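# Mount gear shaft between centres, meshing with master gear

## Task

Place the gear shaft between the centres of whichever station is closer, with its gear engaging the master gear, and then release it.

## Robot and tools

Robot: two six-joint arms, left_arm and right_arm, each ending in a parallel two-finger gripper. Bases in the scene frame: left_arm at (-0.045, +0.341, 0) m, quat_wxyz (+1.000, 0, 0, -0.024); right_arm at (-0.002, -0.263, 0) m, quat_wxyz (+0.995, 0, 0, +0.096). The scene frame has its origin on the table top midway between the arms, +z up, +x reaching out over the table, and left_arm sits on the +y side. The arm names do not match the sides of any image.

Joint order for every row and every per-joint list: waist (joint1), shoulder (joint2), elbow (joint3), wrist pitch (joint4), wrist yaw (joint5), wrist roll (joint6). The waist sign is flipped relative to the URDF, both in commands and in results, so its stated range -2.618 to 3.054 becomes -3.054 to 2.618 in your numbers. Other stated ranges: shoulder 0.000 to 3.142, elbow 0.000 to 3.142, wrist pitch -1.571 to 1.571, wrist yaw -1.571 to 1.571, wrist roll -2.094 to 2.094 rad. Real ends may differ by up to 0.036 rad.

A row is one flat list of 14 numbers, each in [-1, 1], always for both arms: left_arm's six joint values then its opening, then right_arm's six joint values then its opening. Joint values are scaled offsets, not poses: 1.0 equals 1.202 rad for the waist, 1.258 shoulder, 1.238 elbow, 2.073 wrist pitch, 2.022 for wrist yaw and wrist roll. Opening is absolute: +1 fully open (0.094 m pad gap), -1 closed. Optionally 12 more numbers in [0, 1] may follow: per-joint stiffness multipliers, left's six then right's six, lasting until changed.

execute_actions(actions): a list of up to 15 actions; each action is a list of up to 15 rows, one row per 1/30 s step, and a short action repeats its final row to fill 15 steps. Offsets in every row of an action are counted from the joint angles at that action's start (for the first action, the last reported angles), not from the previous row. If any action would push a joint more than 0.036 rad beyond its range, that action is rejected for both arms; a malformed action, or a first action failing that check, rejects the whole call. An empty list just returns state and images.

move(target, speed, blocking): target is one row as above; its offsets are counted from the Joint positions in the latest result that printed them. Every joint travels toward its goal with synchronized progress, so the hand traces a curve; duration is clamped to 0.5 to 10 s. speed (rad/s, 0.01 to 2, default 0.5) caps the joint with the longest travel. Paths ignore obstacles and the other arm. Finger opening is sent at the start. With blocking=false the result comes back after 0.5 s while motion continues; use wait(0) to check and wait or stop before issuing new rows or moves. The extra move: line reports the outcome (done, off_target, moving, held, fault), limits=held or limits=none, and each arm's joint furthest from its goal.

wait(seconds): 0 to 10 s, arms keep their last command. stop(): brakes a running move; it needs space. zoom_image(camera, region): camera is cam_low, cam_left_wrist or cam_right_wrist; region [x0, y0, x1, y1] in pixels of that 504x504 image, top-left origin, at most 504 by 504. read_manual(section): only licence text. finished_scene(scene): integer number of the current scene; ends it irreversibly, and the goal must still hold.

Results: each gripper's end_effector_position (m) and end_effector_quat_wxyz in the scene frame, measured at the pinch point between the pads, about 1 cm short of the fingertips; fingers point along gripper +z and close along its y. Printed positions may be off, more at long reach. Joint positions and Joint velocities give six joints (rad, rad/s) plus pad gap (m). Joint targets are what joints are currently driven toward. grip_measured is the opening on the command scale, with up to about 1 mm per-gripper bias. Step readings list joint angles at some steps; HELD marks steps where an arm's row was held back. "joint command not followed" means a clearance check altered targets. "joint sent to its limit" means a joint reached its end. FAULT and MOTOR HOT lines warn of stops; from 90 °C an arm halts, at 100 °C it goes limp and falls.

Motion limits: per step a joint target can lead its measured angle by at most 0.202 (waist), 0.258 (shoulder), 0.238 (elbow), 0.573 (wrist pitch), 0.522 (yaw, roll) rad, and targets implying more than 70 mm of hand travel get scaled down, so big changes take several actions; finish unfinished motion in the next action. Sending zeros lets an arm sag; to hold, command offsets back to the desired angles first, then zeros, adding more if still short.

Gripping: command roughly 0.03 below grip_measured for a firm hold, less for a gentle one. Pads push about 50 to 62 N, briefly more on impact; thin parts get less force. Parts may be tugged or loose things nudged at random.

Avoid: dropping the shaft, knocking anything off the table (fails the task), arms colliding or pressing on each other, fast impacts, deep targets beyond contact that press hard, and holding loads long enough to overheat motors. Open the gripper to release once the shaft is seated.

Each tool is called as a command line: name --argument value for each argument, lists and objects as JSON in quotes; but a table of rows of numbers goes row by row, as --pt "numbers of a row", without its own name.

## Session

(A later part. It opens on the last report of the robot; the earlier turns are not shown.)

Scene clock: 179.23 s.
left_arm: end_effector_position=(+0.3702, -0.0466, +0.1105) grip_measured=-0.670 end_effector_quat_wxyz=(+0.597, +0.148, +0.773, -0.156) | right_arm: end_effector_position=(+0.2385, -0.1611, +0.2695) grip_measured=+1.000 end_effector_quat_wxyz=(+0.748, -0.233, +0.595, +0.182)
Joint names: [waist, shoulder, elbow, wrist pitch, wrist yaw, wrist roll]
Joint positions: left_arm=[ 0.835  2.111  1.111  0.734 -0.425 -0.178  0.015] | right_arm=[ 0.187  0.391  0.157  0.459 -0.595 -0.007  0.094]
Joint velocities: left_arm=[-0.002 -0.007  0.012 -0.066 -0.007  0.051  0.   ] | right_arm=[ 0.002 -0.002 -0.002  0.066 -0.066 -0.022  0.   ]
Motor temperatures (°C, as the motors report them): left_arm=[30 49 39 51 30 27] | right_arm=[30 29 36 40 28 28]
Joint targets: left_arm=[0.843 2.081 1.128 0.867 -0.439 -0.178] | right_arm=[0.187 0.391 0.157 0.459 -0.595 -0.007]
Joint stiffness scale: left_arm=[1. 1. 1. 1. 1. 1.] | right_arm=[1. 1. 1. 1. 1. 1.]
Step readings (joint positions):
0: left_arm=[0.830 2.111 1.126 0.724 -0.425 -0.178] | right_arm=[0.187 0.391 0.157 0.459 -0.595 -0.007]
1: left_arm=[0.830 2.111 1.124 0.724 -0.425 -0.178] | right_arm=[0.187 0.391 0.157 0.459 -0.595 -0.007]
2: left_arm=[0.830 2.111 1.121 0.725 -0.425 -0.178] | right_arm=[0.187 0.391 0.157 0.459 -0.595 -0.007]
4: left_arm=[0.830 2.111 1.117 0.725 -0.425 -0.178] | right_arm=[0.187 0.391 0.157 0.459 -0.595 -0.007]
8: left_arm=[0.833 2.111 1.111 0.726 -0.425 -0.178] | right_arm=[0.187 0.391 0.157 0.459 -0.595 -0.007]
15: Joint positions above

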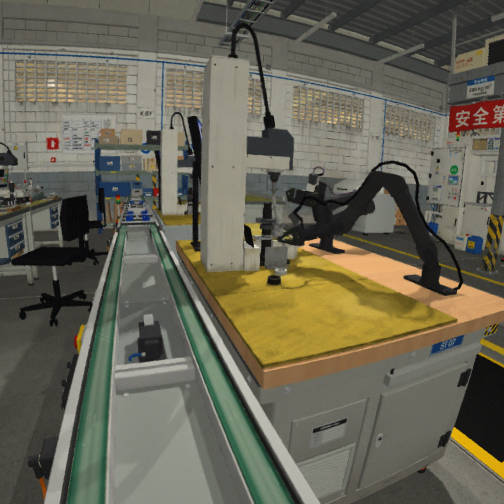

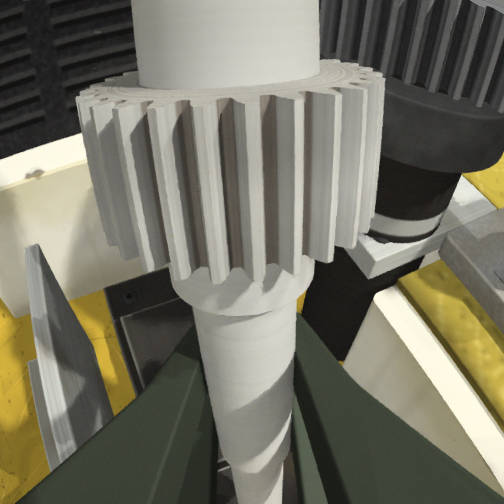

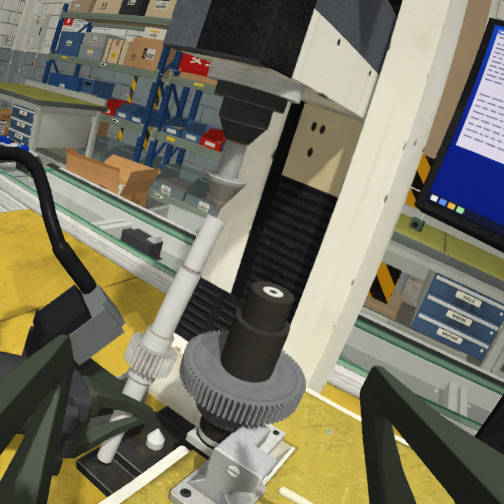

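execute_actions --actions '[[[0,-0.022,0.03,0.066,-0.007,0,-0.71,0,0,0,0,0,0,1],[0,-0.022,0.04,0.067,-0.007,0,-0.71,0,0,0,0,0,0,1],[0,-0.022,0.043,0.068,-0.007,0,-0.71,0,0,0,0,0,0,1],[0,-0.022,0.046,0.069,-0.007,0,-0.71,0,0,0,0,0,0,1],[0,-0.022,0.048,0.07,-0.007,0,-0.71,0,0,0,0,0,0,1],[0,-0.022,0.05,0.071,-0.007,0,-0.71,0,0,0,0,0,0,1],[0,-0.022,0.052,0.072,-0.007,0,-0.71,0,0,0,0,0,0,1]]]'

zoom_image --camera "cam_low" --region '[250, 170, 300, 220]'

zoom_image --camera "cam_right_wrist" --region '[150, 150, 290, 290]'

Scene clock: 185.10 s.
left_arm: end_effector_position=(+0.3723, -0.0493, +0.1175) grip_measured=-0.670 end_effector_quat_wxyz=(+0.604, +0.144, +0.767, -0.162) | right_arm: end_effector_position=(+0.2385, -0.1611, +0.2695) grip_measured=+1.000 end_effector_quat_wxyz=(+0.748, -0.233, +0.595, +0.182)
Joint names: [waist, shoulder, elbow, wrist pitch, wrist yaw, wrist roll]
Joint positions: left_arm=[ 0.835  2.111  1.123  0.745 -0.424 -0.178  0.015] | right_arm=[ 0.187  0.391  0.157  0.459 -0.595 -0.007  0.094]
Joint velocities: left_arm=[-0.012 -0.012 -0.002  0.007 -0.022 -0.007  0.   ] | right_arm=[ 0.007 -0.007  0.007 -0.007  0.007 -0.007  0.   ]
Motor temperatures (°C, as the motors report them): left_arm=[30 49 38 52 30 27] | right_arm=[30 29 36 40 28 28]
Joint targets: left_arm=[0.835 2.083 1.176 0.884 -0.439 -0.179] | right_arm=[0.187 0.391 0.157 0.459 -0.595 -0.007]
Joint stiffness scale: left_arm=[1. 1. 1. 1. 1. 1.] | right_arm=[1. 1. 1. 1. 1. 1.]
Step readings (joint positions):
0: left_arm=[0.835 2.111 1.111 0.736 -0.425 -0.178] | right_arm=[0.187 0.391 0.157 0.459 -0.595 -0.007]
1: left_arm=[0.835 2.111 1.111 0.736 -0.425 -0.178] | right_arm=[0.187 0.391 0.157 0.459 -0.595 -0.007]
2: left_arm=[0.835 2.111 1.111 0.737 -0.425 -0.178] | right_arm=[0.187 0.391 0.157 0.459 -0.595 -0.007]
4: left_arm=[0.835 2.111 1.111 0.739 -0.425 -0.178] | right_arm=[0.187 0.391 0.157 0.459 -0.595 -0.007]
8: left_arm=[0.835 2.111 1.120 0.741 -0.425 -0.178] | right_arm=[0.187 0.391 0.157 0.459 -0.595 -0.007]
15: Joint positions above

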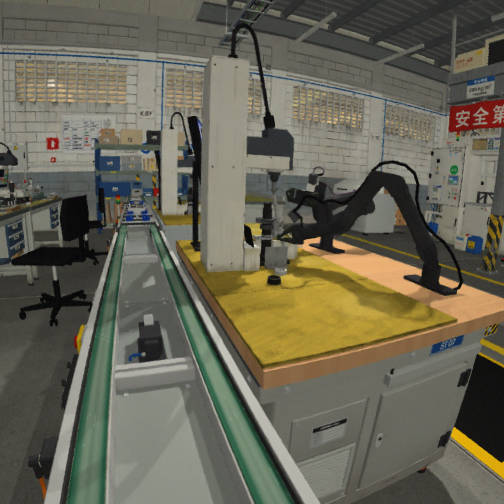

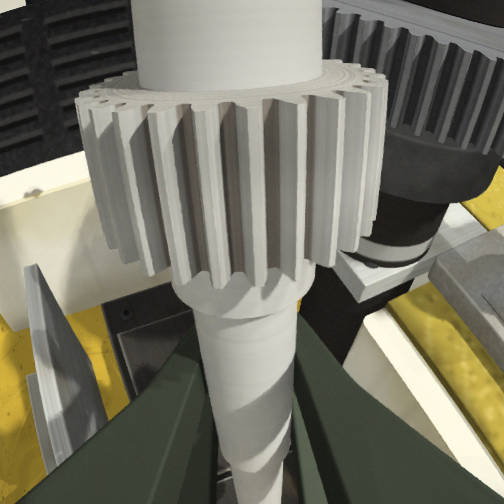

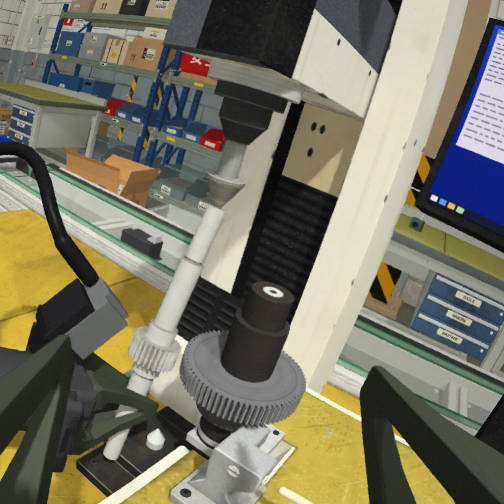

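Region (250, 170, 300, 220) of cam_low's 504x504 image, scaled by 10.080, with more detail than that image has.

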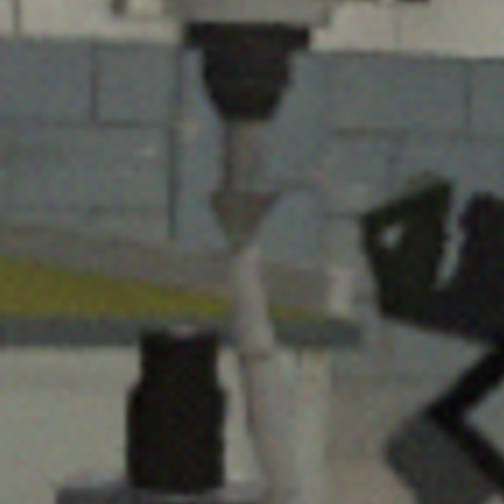

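Region (150, 150, 290, 290) of cam_right_wrist's 504x504 image, scaled by 3.600, with more detail than that image has.

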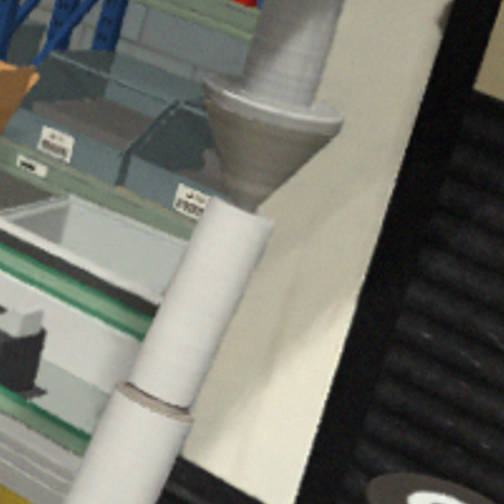

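execute_actions --actions '[[[0,-0.025,0.047,0.068,-0.007,0,-0.71,0,0,0,0,0,0,1],[0,-0.025,0.051,0.069,-0.007,0,-0.71,0,0,0,0,0,0,1],[0,-0.025,0.055,0.07,-0.007,0,-0.71,0,0,0,0,0,0,1],[0,-0.025,0.059,0.071,-0.007,0,-0.71,0,0,0,0,0,0,1],[0,-0.025,0.063,0.072,-0.007,0,-0.71,0,0,0,0,0,0,1]]]'

zoom_image --camera "cam_low" --region '[250, 170, 300, 220]'

zoom_image --camera "cam_right_wrist" --region '[150, 150, 290, 290]'

Scene clock: 190.63 s.
left_arm: end_effector_position=(+0.3738, -0.0514, +0.1191) grip_measured=-0.670 end_effector_quat_wxyz=(+0.605, +0.144, +0.766, -0.163) | right_arm: end_effector_position=(+0.2385, -0.1611, +0.2695) grip_measured=+1.000 end_effector_quat_wxyz=(+0.748, -0.233, +0.595, +0.182)
Joint names: [waist, shoulder, elbow, wrist pitch, wrist yaw, wrist roll]
Joint positions: left_arm=[ 0.835  2.116  1.135  0.742 -0.423 -0.177  0.015] | right_arm=[ 0.187  0.391  0.157  0.459 -0.595 -0.007  0.094]
Joint velocities: left_arm=[ 0.012 -0.022  0.007 -0.007 -0.051 -0.066 -0.001] | right_arm=[-0.002  0.007 -0.007 -0.037  0.022  0.022  0.   ]
Motor temperatures (°C, as the motors report them): left_arm=[30 49 39 54 30 27] | right_arm=[30 29 36 40 28 28]
Joint targets: left_arm=[0.835 2.079 1.201 0.894 -0.438 -0.178] | right_arm=[0.187 0.391 0.157 0.459 -0.595 -0.007]
Joint stiffness scale: left_arm=[1. 1. 1. 1. 1. 1.] | right_arm=[1. 1. 1. 1. 1. 1.]
Step readings (joint positions):
0: left_arm=[0.835 2.111 1.123 0.745 -0.424 -0.178] | right_arm=[0.187 0.391 0.157 0.459 -0.595 -0.007]
1: left_arm=[0.835 2.111 1.123 0.745 -0.424 -0.178] | right_arm=[0.187 0.391 0.157 0.459 -0.595 -0.007]
2: left_arm=[0.835 2.111 1.123 0.745 -0.424 -0.178] | right_arm=[0.187 0.391 0.157 0.459 -0.595 -0.007]
4: left_arm=[0.835 2.111 1.127 0.745 -0.424 -0.177] | right_arm=[0.187 0.391 0.157 0.459 -0.595 -0.007]
8: left_arm=[0.835 2.115 1.134 0.742 -0.423 -0.177] | right_arm=[0.187 0.391 0.157 0.459 -0.595 -0.007]
15: Joint positions above

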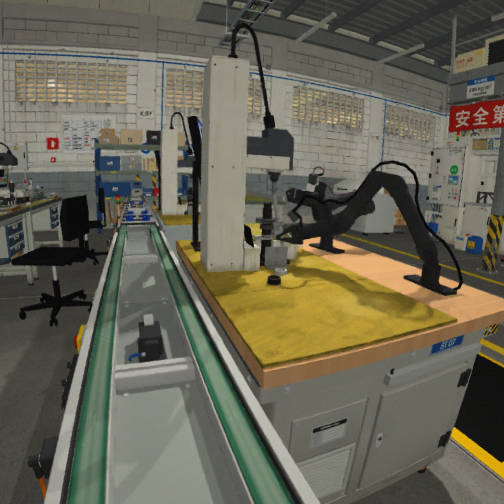

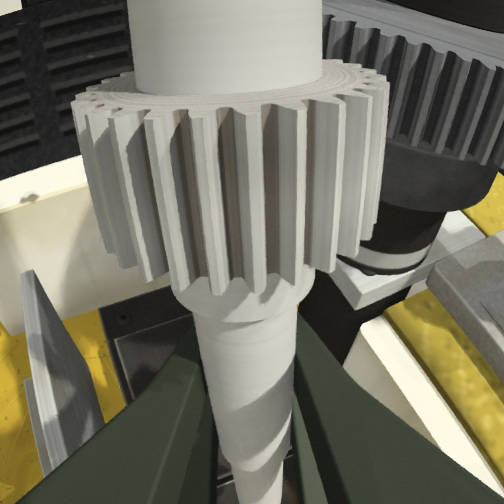

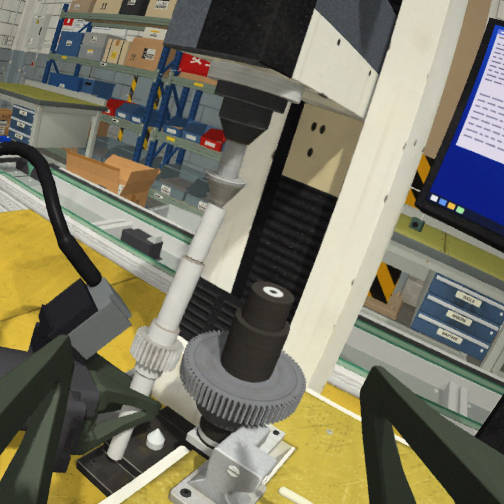

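Region (250, 170, 300, 220) of cam_low's 504x504 image, scaled by 10.080, with more detail than that image has.

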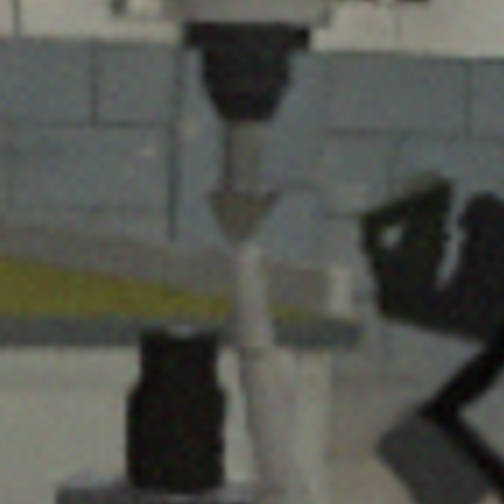

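Region (150, 150, 290, 290) of cam_right_wrist's 504x504 image, scaled by 3.600, with more detail than that image has.

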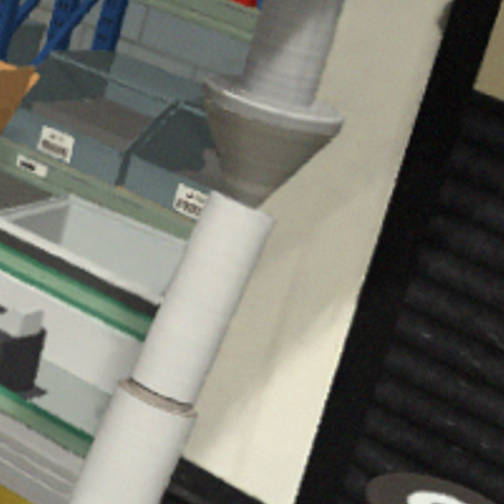

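execute_actions --actions '[[[0,-0.028,0.037,0.065,-0.007,0,-0.71,-0.043,0.151,0.063,0.074,0.0195,0.016,0.6]],[[0,-0.028,0.037,0.065,-0.007,0,-0.71,-0.043,0.151,0.063,0.074,0.0195,0.016,0.2]],[[0,-0.028,0.037,0.065,-0.007,0,-0.71,-0.043,0.151,0.063,0.074,0.0195,0.016,0]],[[0,-0.028,0.037,0.065,-0.007,0,-0.71,-0.043,0.151,0.063,0.074,0.0195,0.016,0]],[[0,-0.028,0.037,0.065,-0.007,0,-0.71,-0.043,0.151,0.063,0.074,0.0195,0.016,0]]]'

Scene clock: 215.37 s.
left_arm: end_effector_position=(+0.3738, -0.0514, +0.1191) grip_measured=-0.670 end_effector_quat_wxyz=(+0.605, +0.144, +0.766, -0.163) | right_arm: end_effector_position=(+0.3526, -0.1070, +0.2905) grip_measured=+0.002 end_effector_quat_wxyz=(+0.751, -0.203, +0.572, +0.259)
Joint names: [waist, shoulder, elbow, wrist pitch, wrist yaw, wrist roll]
Joint positions: left_arm=[ 0.835  2.116  1.135  0.742 -0.423 -0.177  0.015] | right_arm=[-0.023  1.328  0.442  1.181 -0.441  0.12   0.047]
Joint velocities: left_arm=[ 0.022 -0.007  0.002 -0.081  0.051  0.066 -0.   ] | right_arm=[ 0.002 -0.002 -0.007  0.081  0.007 -0.022 -0.   ]
Motor temperatures (°C, as the motors report them): left_arm=[30 50 42 59 30 27] | right_arm=[30 29 37 41 28 28]
Joint targets: left_arm=[0.835 2.081 1.181 0.877 -0.437 -0.177] | right_arm=[-0.032 1.327 0.460 1.191 -0.432 0.127]
Joint stiffness scale: left_arm=[1. 1. 1. 1. 1. 1.] | right_arm=[1. 1. 1. 1. 1. 1.]
Step readings (joint positions; steps 1 to 15: 1st action; 16 to 30: 2nd action; 31 to 45: 3rd action; 46 to 60: 4th action; 61 to 75: 5th action):
0: left_arm=[0.835 2.116 1.135 0.742 -0.423 -0.177] | right_arm=[0.187 0.391 0.157 0.459 -0.595 -0.007]
1: left_arm=[0.835 2.116 1.135 0.742 -0.423 -0.177] | right_arm=[0.180 0.418 0.162 0.482 -0.592 -0.004]
2: left_arm=[0.835 2.116 1.135 0.742 -0.423 -0.177] | right_arm=[0.165 0.475 0.180 0.510 -0.587 0.001]
4: left_arm=[0.835 2.116 1.135 0.742 -0.423 -0.177] | right_arm=[0.148 0.557 0.208 0.546 -0.577 0.008]
8: left_arm=[0.835 2.116 1.135 0.742 -0.423 -0.177] | right_arm=[0.145 0.576 0.212 0.580 -0.568 0.015]
15: left_arm=[0.835 2.116 1.135 0.742 -0.423 -0.177] | right_arm=[0.145 0.576 0.212 0.604 -0.564 0.018]
16: left_arm=[0.835 2.116 1.135 0.742 -0.423 -0.177] | right_arm=[0.138 0.601 0.217 0.629 -0.561 0.022]
17: left_arm=[0.835 2.116 1.135 0.742 -0.423 -0.177] | right_arm=[0.123 0.656 0.236 0.660 -0.556 0.026]
19: left_arm=[0.835 2.116 1.135 0.742 -0.423 -0.177] | right_arm=[0.107 0.739 0.265 0.695 -0.547 0.033]
23: left_arm=[0.835 2.116 1.135 0.742 -0.423 -0.177] | right_arm=[0.104 0.761 0.267 0.723 -0.537 0.040]
30: left_arm=[0.835 2.116 1.135 0.742 -0.423 -0.177] | right_arm=[0.104 0.761 0.267 0.750 -0.533 0.043]
31: left_arm=[0.835 2.116 1.135 0.742 -0.423 -0.177] | right_arm=[0.097 0.786 0.273 0.776 -0.530 0.047]
32: left_arm=[0.835 2.116 1.135 0.742 -0.423 -0.177] | right_arm=[0.082 0.839 0.293 0.810 -0.525 0.051]
34: left_arm=[0.835 2.116 1.135 0.742 -0.423 -0.177] | right_arm=[0.065 0.922 0.322 0.843 -0.516 0.058]
38: left_arm=[0.835 2.116 1.135 0.742 -0.423 -0.177] | right_arm=[0.062 0.948 0.324 0.865 -0.507 0.065]
45: left_arm=[0.835 2.116 1.135 0.742 -0.423 -0.177] | right_arm=[0.062 0.948 0.324 0.894 -0.503 0.069]
46: left_arm=[0.835 2.116 1.135 0.742 -0.423 -0.177] | right_arm=[0.056 0.973 0.330 0.922 -0.498 0.073]
47: left_arm=[0.835 2.116 1.135 0.742 -0.423 -0.177] | right_arm=[0.041 1.024 0.351 0.958 -0.494 0.077]
49: left_arm=[0.835 2.116 1.135 0.742 -0.423 -0.177] | right_arm=[0.023 1.107 0.381 0.990 -0.485 0.083]
53: left_arm=[0.835 2.116 1.135 0.742 -0.423 -0.177] | right_arm=[0.020 1.138 0.383 1.006 -0.476 0.091]
60: left_arm=[0.835 2.116 1.135 0.742 -0.423 -0.177] | right_arm=[0.020 1.138 0.383 1.038 -0.472 0.094]
61: left_arm=[0.835 2.116 1.135 0.742 -0.423 -0.177] | right_arm=[0.014 1.162 0.389 1.068 -0.467 0.098]
62: left_arm=[0.835 2.116 1.135 0.742 -0.423 -0.177] | right_arm=[0.000 1.211 0.410 1.106 -0.462 0.103]
64: left_arm=[0.835 2.116 1.135 0.742 -0.423 -0.177] | right_arm=[-0.019 1.293 0.441 1.138 -0.454 0.109]
68: left_arm=[0.835 2.116 1.135 0.742 -0.423 -0.177] | right_arm=[-0.023 1.328 0.442 1.149 -0.445 0.117]
75: Joint positions above

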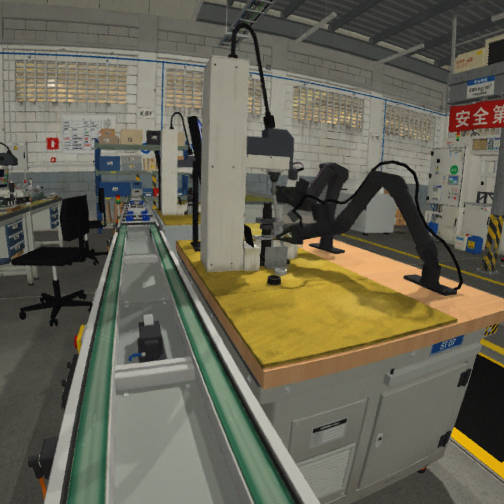

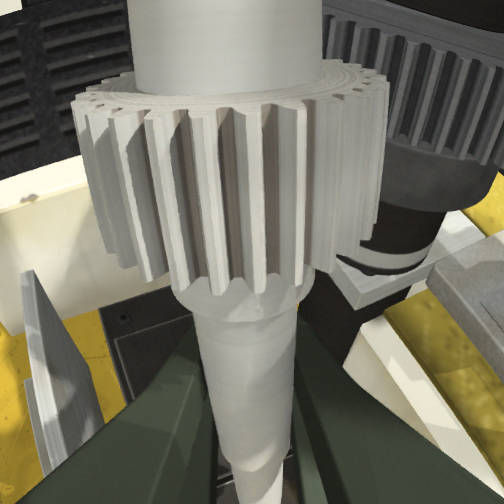

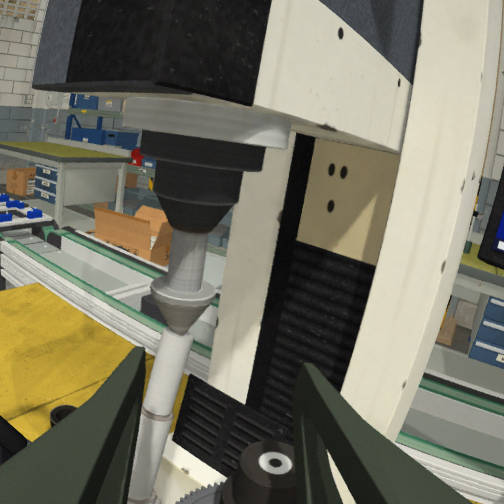

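execute_actions --actions '[[[0,-0.028,0.037,0.062,-0.007,0,-0.71,-0.014,0.014,0.025,0.009,0,0.005,0],[0,-0.028,0.037,0.062,-0.007,0,-0.71,-0.021,0.028,0.035,0.013,0,0.006,0],[0,-0.028,0.037,0.062,-0.007,0,-0.71,-0.028,0.043,0.045,0.018,0,0.007,0],[0,-0.028,0.037,0.062,-0.007,0,-0.71,-0.035,0.057,0.055,0.022,0,0.008,0],[0,-0.028,0.037,0.062,-0.007,0,-0.71,-0.042,0.071,0.065,0.026,0,0.009,0],[0,-0.028,0.037,0.062,-0.007,0,-0.71,-0.049,0.086,0.075,0.03,0,0.01,0],[0,-0.028,0.037,0.062,-0.007,0,-0.71,-0.055,0.1,0.085,0.034,0,0.011,0],[0,-0.028,0.037,0.062,-0.007,0,-0.71,-0.06,0.114,0.095,0.038,0,0.012,0],[0,-0.028,0.037,0.062,-0.007,0,-0.71,-0.065,0.129,0.105,0.04,0,0.013,0],[0,-0.028,0.037,0.062,-0.007,0,-0.71,-0.07,0.143,0.115,0.04,0,0.013,0]]]'

zoom_image --camera "cam_low" --region '[245, 140, 335, 230]'

Scene clock: 224.87 s.
left_arm: end_effector_position=(+0.3738, -0.0514, +0.1190) grip_measured=-0.670 end_effector_quat_wxyz=(+0.605, +0.144, +0.766, -0.163) | right_arm: end_effector_position=(+0.3735, -0.0706, +0.2898) grip_measured=+0.002 end_effector_quat_wxyz=(+0.742, -0.220, +0.561, +0.294)
Joint names: [waist, shoulder, elbow, wrist pitch, wrist yaw, wrist roll]
Joint positions: left_arm=[ 0.835  2.116  1.135  0.742 -0.423 -0.177  0.015] | right_arm=[-0.099  1.498  0.559  1.247 -0.44   0.139  0.047]
Joint velocities: left_arm=[ 0.027  0.017 -0.002  0.022 -0.007  0.022  0.002] | right_arm=[-0.007 -0.022  0.017  0.007  0.022 -0.007 -0.   ]
Motor temperatures (°C, as the motors report them): left_arm=[30 51 41 60 30 27] | right_arm=[30 30 37 41 28 28]
Joint targets: left_arm=[0.835 2.081 1.181 0.871 -0.437 -0.177] | right_arm=[-0.107 1.508 0.584 1.264 -0.441 0.146]
Joint stiffness scale: left_arm=[1. 1. 1. 1. 1. 1.] | right_arm=[1. 1. 1. 1. 1. 1.]
Step readings (joint positions):
0: left_arm=[0.835 2.116 1.135 0.742 -0.423 -0.177] | right_arm=[-0.023 1.328 0.442 1.188 -0.440 0.121]
1: left_arm=[0.835 2.116 1.135 0.742 -0.423 -0.177] | right_arm=[-0.024 1.328 0.442 1.189 -0.440 0.122]
2: left_arm=[0.835 2.116 1.135 0.742 -0.423 -0.177] | right_arm=[-0.027 1.331 0.444 1.192 -0.440 0.122]
4: left_arm=[0.835 2.116 1.135 0.742 -0.423 -0.177] | right_arm=[-0.040 1.353 0.463 1.204 -0.440 0.125]
8: left_arm=[0.835 2.116 1.135 0.742 -0.423 -0.177] | right_arm=[-0.074 1.426 0.516 1.231 -0.440 0.131]
15: Joint positions above

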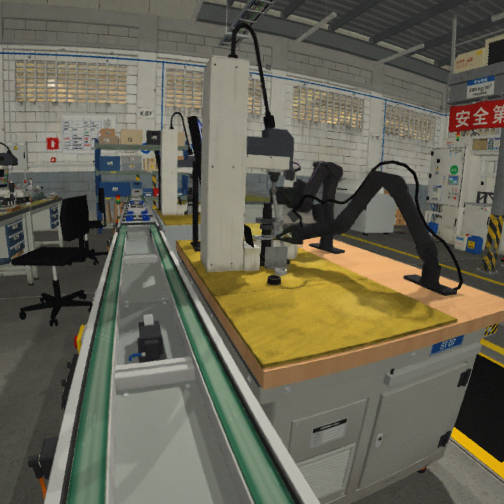

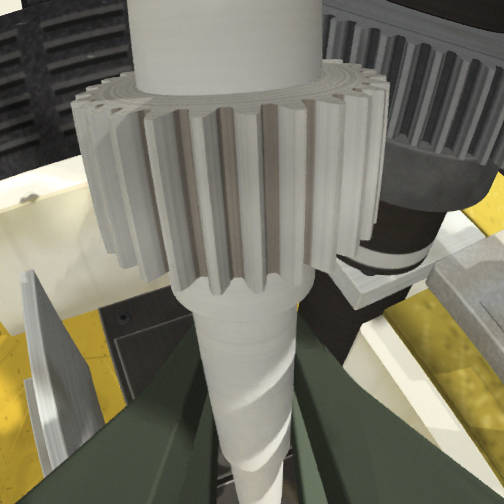

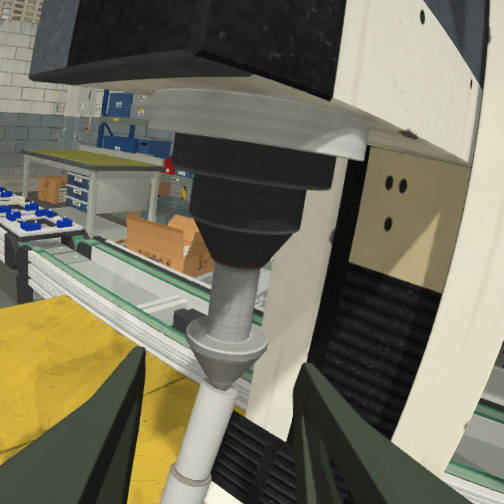

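Region (245, 140, 335, 230) of cam_low's 504x504 image, scaled by 5.600, with more detail than that image has.

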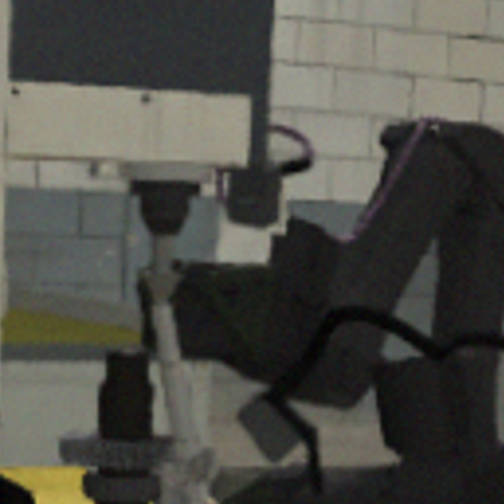

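execute_actions --actions '[[[0,-0.028,0.037,0.062,-0.007,0,-0.71,-0.009,0.018,0.027,0.011,0,0,0],[0,-0.028,0.037,0.062,-0.007,0,-0.71,-0.011,0.028,0.035,0.014,0,0,0],[0,-0.028,0.037,0.062,-0.007,0,-0.71,-0.014,0.038,0.042,0.017,0,0,0],[0,-0.028,0.037,0.062,-0.007,0,-0.71,-0.016,0.048,0.049,0.02,0,0,0],[0,-0.028,0.037,0.062,-0.007,0,-0.71,-0.018,0.058,0.056,0.023,0,0,0],[0,-0.028,0.037,0.062,-0.007,0,-0.71,-0.02,0.068,0.064,0.026,0,0,0],[0,-0.028,0.037,0.062,-0.007,0,-0.71,-0.022,0.078,0.071,0.028,0,0,0],[0,-0.028,0.037,0.062,-0.007,0,-0.71,-0.024,0.088,0.078,0.028,0,0,0]],[[0,-0.028,0.037,0.062,-0.007,0,-0.71,0,0,0,0,0,0,-0.3]]]'

zoom_image --camera "cam_low" --region '[245, 140, 335, 230]'

Scene clock: 231.63 s.
left_arm: end_effector_position=(+0.3738, -0.0514, +0.1190) grip_measured=-0.670 end_effector_quat_wxyz=(+0.605, +0.144, +0.766, -0.163) | right_arm: end_effector_position=(+0.3884, -0.0573, +0.2914) grip_measured=-0.298 end_effector_quat_wxyz=(+0.747, -0.226, +0.548, +0.301)
Joint names: [waist, shoulder, elbow, wrist pitch, wrist yaw, wrist roll]
Joint positions: left_arm=[ 0.835  2.116  1.135  0.742 -0.423 -0.177  0.015] | right_arm=[-0.119  1.596  0.631  1.3   -0.44   0.14   0.033]
Joint velocities: left_arm=[ 0.007 -0.022  0.002 -0.051  0.022 -0.022  0.   ] | right_arm=[ 0.007  0.012  0.007  0.037 -0.022  0.007 -0.   ]
Motor temperatures (°C, as the motors report them): left_arm=[30 51 41 60 30 27] | right_arm=[30 30 37 41 28 28]
Joint targets: left_arm=[0.835 2.081 1.181 0.871 -0.437 -0.177] | right_arm=[-0.119 1.596 0.631 1.300 -0.440 0.140]
Joint stiffness scale: left_arm=[1. 1. 1. 1. 1. 1.] | right_arm=[1. 1. 1. 1. 1. 1.]
Step readings (joint positions; steps 1 to 15: 1st action; 16 to 30: 2nd action):
0: left_arm=[0.835 2.116 1.135 0.742 -0.423 -0.177] | right_arm=[-0.099 1.498 0.559 1.261 -0.440 0.141]
1: left_arm=[0.835 2.116 1.135 0.742 -0.423 -0.177] | right_arm=[-0.099 1.498 0.559 1.261 -0.440 0.141]
2: left_arm=[0.835 2.116 1.135 0.742 -0.423 -0.177] | right_arm=[-0.099 1.502 0.562 1.264 -0.440 0.141]
4: left_arm=[0.835 2.116 1.135 0.742 -0.423 -0.177] | right_arm=[-0.102 1.519 0.579 1.273 -0.440 0.141]
8: left_arm=[0.835 2.116 1.135 0.742 -0.423 -0.177] | right_arm=[-0.114 1.572 0.618 1.291 -0.440 0.141]
15: left_arm=[0.835 2.116 1.135 0.742 -0.423 -0.177] | right_arm=[-0.119 1.596 0.631 1.300 -0.440 0.140]
16: left_arm=[0.835 2.116 1.135 0.742 -0.423 -0.177] | right_arm=[-0.119 1.596 0.631 1.300 -0.440 0.140]
17: left_arm=[0.835 2.116 1.135 0.742 -0.423 -0.177] | right_arm=[-0.119 1.596 0.631 1.300 -0.440 0.140]
19: left_arm=[0.835 2.116 1.135 0.742 -0.423 -0.177] | right_arm=[-0.119 1.596 0.631 1.300 -0.440 0.140]
23: left_arm=[0.835 2.116 1.135 0.742 -0.423 -0.177] | right_arm=[-0.119 1.596 0.631 1.300 -0.440 0.140]
30: Joint positions above

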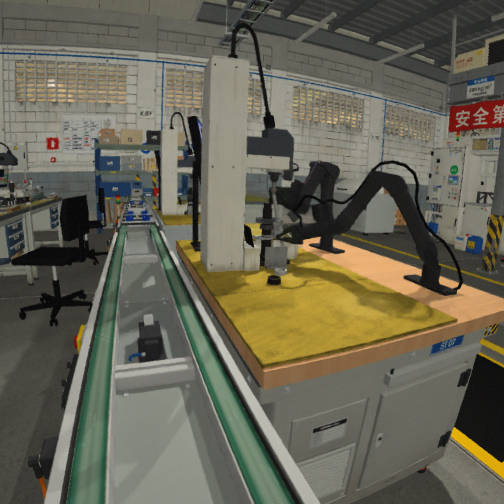

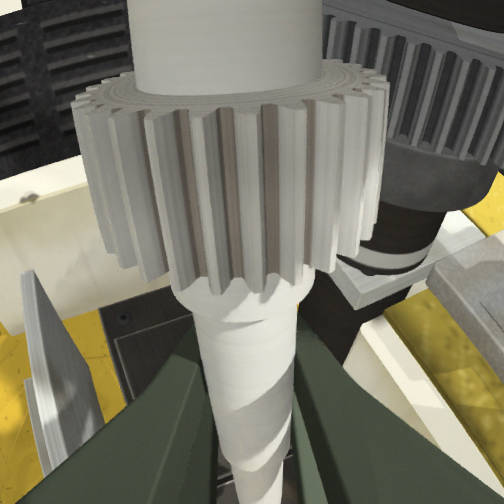

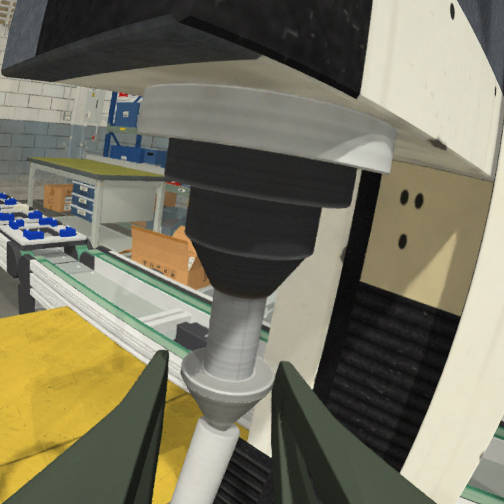

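Region (245, 140, 335, 230) of cam_low's 504x504 image, scaled by 5.600, with more detail than that image has.

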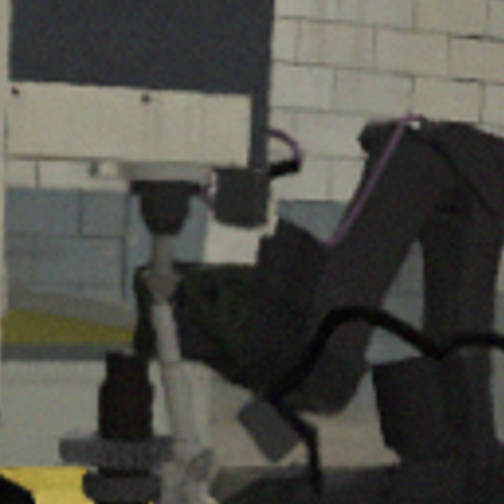

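execute_actions --actions '[[[0,-0.028,0.037,0.062,-0.007,0,-0.71,0,0,0,0,0.012,0,-0.33],[0,-0.028,0.037,0.062,-0.007,0,-0.71,0,0,0,0,0.012,0,-0.33],[0,-0.028,0.037,0.062,-0.007,0,-0.71,0,0,0,0,0.012,0,-0.35],[0,-0.028,0.037,0.062,-0.007,0,-0.71,0,0,0,0,0.012,0,-0.37],[0,-0.028,0.037,0.062,-0.007,0,-0.71,0,0,0,0,0.012,0,-0.39],[0,-0.028,0.037,0.062,-0.007,0,-0.71,0,0,0,0,0.012,0,-0.41],[0,-0.028,0.037,0.062,-0.007,0,-0.71,0,0,0,0,0.012,0,-0.43],[0,-0.028,0.037,0.062,-0.007,0,-0.71,0,0,0,0,0.012,0,-0.45],[0,-0.028,0.037,0.062,-0.007,0,-0.71,0,0,0,0,0.012,0,-0.47]]]'

Scene clock: 236.23 s.
left_arm: end_effector_position=(+0.3738, -0.0514, +0.1190) grip_measured=-0.670 end_effector_quat_wxyz=(+0.605, +0.144, +0.766, -0.163) | right_arm: end_effector_position=(+0.3893, -0.0584, +0.2917) grip_measured=-0.459 end_effector_quat_wxyz=(+0.749, -0.222, +0.549, +0.299)
Joint names: [waist, shoulder, elbow, wrist pitch, wrist yaw, wrist roll]
Joint positions: left_arm=[ 0.835  2.116  1.135  0.742 -0.423 -0.177  0.015] | right_arm=[-0.119  1.596  0.631  1.3   -0.432  0.14   0.025]
Joint velocities: left_arm=[-0.007  0.002  0.007 -0.095 -0.051  0.037  0.001] | right_arm=[ 0.007  0.012 -0.002  0.066 -0.051  0.007  0.   ]
Motor temperatures (°C, as the motors report them): left_arm=[30 51 41 61 30 27] | right_arm=[30 31 37 41 28 28]
Joint targets: left_arm=[0.835 2.081 1.181 0.871 -0.437 -0.177] | right_arm=[-0.119 1.596 0.631 1.300 -0.416 0.140]
Joint stiffness scale: left_arm=[1. 1. 1. 1. 1. 1.] | right_arm=[1. 1. 1. 1. 1. 1.]
Step readings (joint positions):
0: left_arm=[0.835 2.116 1.135 0.742 -0.423 -0.177] | right_arm=[-0.119 1.596 0.631 1.300 -0.440 0.140]
1: left_arm=[0.835 2.116 1.135 0.742 -0.423 -0.177] | right_arm=[-0.119 1.596 0.631 1.300 -0.438 0.140]
2: left_arm=[0.835 2.116 1.135 0.742 -0.423 -0.177] | right_arm=[-0.119 1.596 0.631 1.300 -0.435 0.140]
4: left_arm=[0.835 2.116 1.135 0.742 -0.423 -0.177] | right_arm=[-0.119 1.596 0.631 1.300 -0.431 0.140]
8: left_arm=[0.835 2.116 1.135 0.742 -0.423 -0.177] | right_arm=[-0.119 1.596 0.631 1.300 -0.432 0.140]
15: Joint positions above

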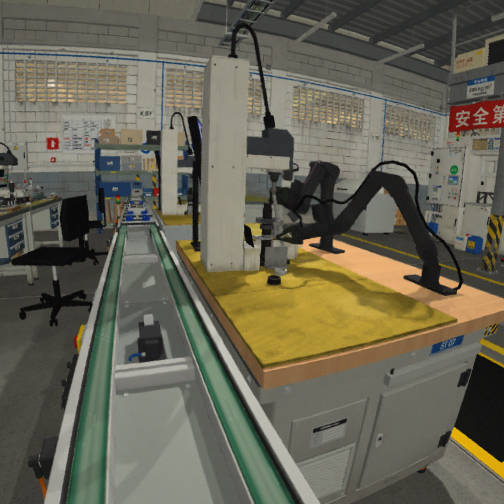

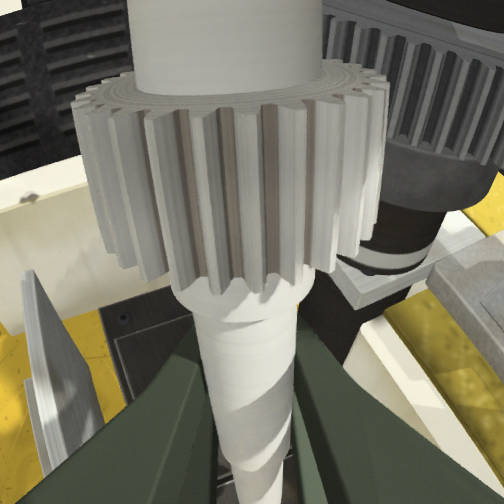

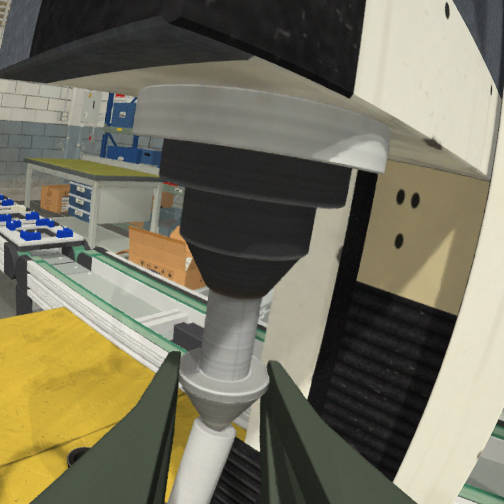

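execute_actions --actions '[[[0,-0.028,0.037,0.062,-0.007,0,-0.71,0,0,0,0,0,0,-0.5],[0,-0.028,0.037,0.062,-0.007,0,-0.71,0,0,0.01,0.01,0,0,-0.5],[0,-0.027,0.04,0.064,-0.007,0,-0.71,0,-0.004,0.02,0.02,0,0,-0.5],[0,-0.026,0.043,0.066,-0.007,0,-0.71,0,-0.008,0.028,0.03,0,0,-0.5],[0,-0.025,0.046,0.068,-0.007,0,-0.71,0,-0.012,0.036,0.04,0,0,-0.5],[0,-0.025,0.049,0.07,-0.007,0,-0.71,0,-0.016,0.044,0.05,0,0,-0.5],[0,-0.025,0.052,0.072,-0.007,0,-0.71,0,-0.02,0.05,0.06,0,0,-0.5],[0,-0.025,0.055,0.074,-0.007,0,-0.71,0,-0.022,0.056,0.07,0,0,-0.5],[0,-0.025,0.058,0.075,-0.007,0,-0.71,0,-0.024,0.062,0.08,0,0,-0.5]]]'

zoom_image --camera "cam_low" --region '[240, 160, 360, 280]'

Scene clock: 244.50 s.
left_arm: end_effector_position=(+0.3758, -0.0538, +0.1260) grip_measured=-0.670 end_effector_quat_wxyz=(+0.611, +0.140, +0.761, -0.168) | right_arm: end_effector_position=(+0.3888, -0.0581, +0.3026) grip_measured=-0.481 end_effector_quat_wxyz=(+0.758, -0.224, +0.534, +0.299)
Joint names: [waist, shoulder, elbow, wrist pitch, wrist yaw, wrist roll]
Joint positions: left_arm=[ 0.835  2.116  1.147  0.751 -0.423 -0.177  0.015] | right_arm=[-0.119  1.596  0.648  1.32  -0.435  0.14   0.024]
Joint velocities: left_arm=[-0.012 -0.007 -0.002  0.037 -0.022  0.022  0.   ] | right_arm=[ 0.002 -0.002  0.007  0.051  0.007  0.051 -0.001]
Motor temperatures (°C, as the motors report them): left_arm=[30 52 41 62 30 27] | right_arm=[30 31 36 42 28 28]
Joint targets: left_arm=[0.835 2.084 1.207 0.898 -0.437 -0.177] | right_arm=[-0.119 1.566 0.708 1.466 -0.432 0.139]
Joint stiffness scale: left_arm=[1. 1. 1. 1. 1. 1.] | right_arm=[1. 1. 1. 1. 1. 1.]
Step readings (joint positions):
0: left_arm=[0.835 2.116 1.135 0.742 -0.423 -0.177] | right_arm=[-0.119 1.596 0.631 1.300 -0.432 0.140]
1: left_arm=[0.835 2.116 1.135 0.742 -0.423 -0.177] | right_arm=[-0.119 1.596 0.631 1.300 -0.433 0.140]
2: left_arm=[0.835 2.116 1.135 0.742 -0.423 -0.177] | right_arm=[-0.119 1.596 0.631 1.301 -0.433 0.140]
4: left_arm=[0.835 2.116 1.135 0.742 -0.423 -0.177] | right_arm=[-0.119 1.596 0.632 1.303 -0.433 0.140]
8: left_arm=[0.835 2.116 1.135 0.742 -0.423 -0.177] | right_arm=[-0.119 1.596 0.635 1.307 -0.435 0.140]
15: Joint positions above

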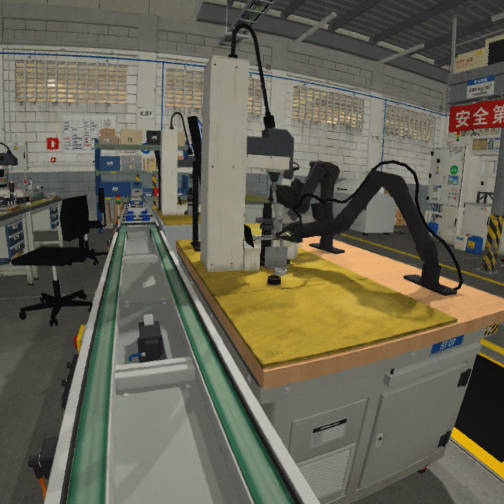

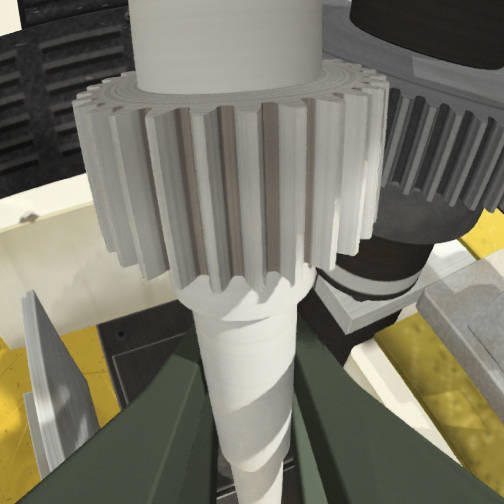

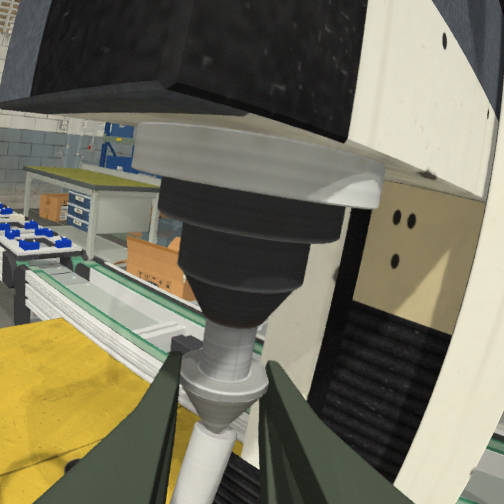

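Region (240, 160, 360, 280) of cam_low's 504x504 image, scaled by 4.200, with more detail than that image has.

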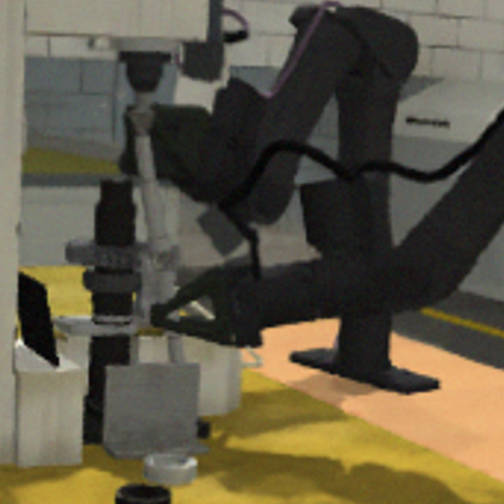

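execute_actions --actions '[[[0,-0.025,0.051,0.072,-0.007,0,-0.71,0,-0.023,0.052,0.073,0,0,-0.51],[0,-0.025,0.054,0.073,-0.007,0,-0.71,0,-0.022,0.055,0.076,0,0,-0.51],[0,-0.025,0.057,0.074,-0.007,0,-0.71,0,-0.021,0.058,0.079,0,0,-0.51],[0,-0.025,0.06,0.075,-0.007,0,-0.71,0,-0.021,0.061,0.082,0,0,-0.51],[0,-0.025,0.062,0.076,-0.007,0,-0.71,0,-0.021,0.064,0.085,0,0,-0.51],[0,-0.025,0.062,0.076,-0.007,0,-0.71,0,-0.021,0.067,0.088,0,0,-0.51]]]'

zoom_image --camera "cam_low" --region '[240, 160, 360, 280]'

Scene clock: 250.70 s.
left_arm: end_effector_position=(+0.3787, -0.0549, +0.1340) grip_measured=-0.670 end_effector_quat_wxyz=(+0.619, +0.134, +0.755, -0.169) | right_arm: end_effector_position=(+0.3888, -0.0580, +0.3114) grip_measured=-0.481 end_effector_quat_wxyz=(+0.766, -0.224, +0.523, +0.300)
Joint names: [waist, shoulder, elbow, wrist pitch, wrist yaw, wrist roll]
Joint positions: left_arm=[ 0.835  2.116  1.161  0.759 -0.433 -0.174  0.015] | right_arm=[-0.119  1.596  0.663  1.332 -0.435  0.146  0.024]
Joint velocities: left_arm=[ 0.017 -0.002  0.002 -0.081  0.007 -0.051  0.001] | right_arm=[ 0.012 -0.002  0.007 -0.007  0.037  0.022 -0.002]
Motor temperatures (°C, as the motors report them): left_arm=[30 52 42 63 30 27] | right_arm=[30 32 38 45 28 28]
Joint targets: left_arm=[0.835 2.084 1.224 0.908 -0.437 -0.177] | right_arm=[-0.119 1.570 0.731 1.502 -0.435 0.140]
Joint stiffness scale: left_arm=[1. 1. 1. 1. 1. 1.] | right_arm=[1. 1. 1. 1. 1. 1.]
Step readings (joint positions):
0: left_arm=[0.835 2.116 1.147 0.751 -0.423 -0.177] | right_arm=[-0.119 1.596 0.648 1.320 -0.435 0.141]
1: left_arm=[0.835 2.116 1.147 0.751 -0.423 -0.177] | right_arm=[-0.119 1.596 0.648 1.320 -0.435 0.141]
2: left_arm=[0.835 2.116 1.147 0.752 -0.423 -0.177] | right_arm=[-0.119 1.596 0.648 1.320 -0.435 0.141]
4: left_arm=[0.835 2.116 1.150 0.752 -0.424 -0.177] | right_arm=[-0.119 1.596 0.650 1.322 -0.435 0.141]
8: left_arm=[0.835 2.116 1.159 0.756 -0.432 -0.175] | right_arm=[-0.119 1.596 0.660 1.330 -0.435 0.144]
15: Joint positions above

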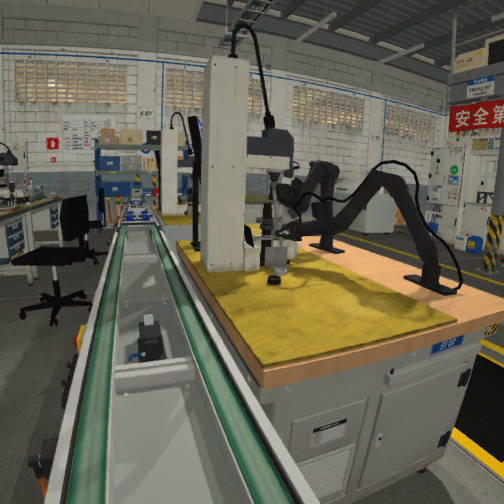

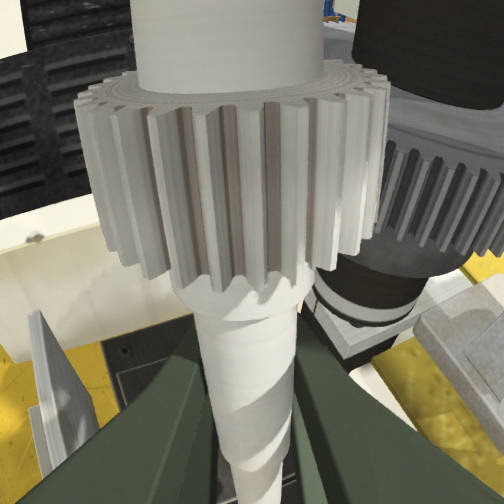

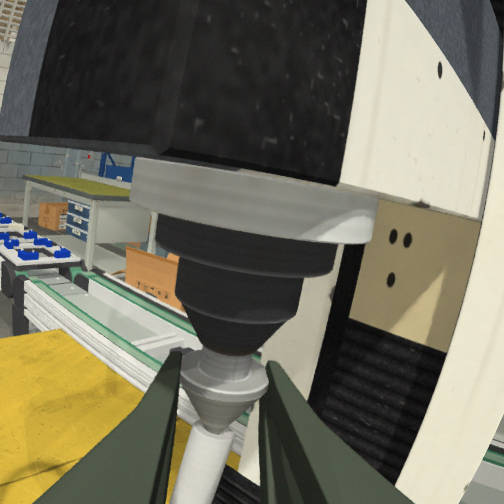

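Region (240, 160, 360, 280) of cam_low's 504x504 image, scaled by 4.200, with more detail than that image has.

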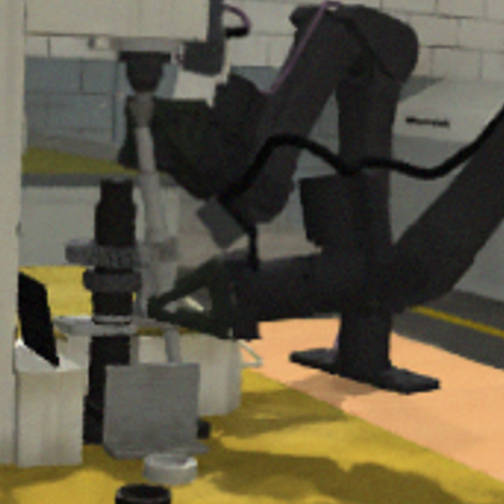

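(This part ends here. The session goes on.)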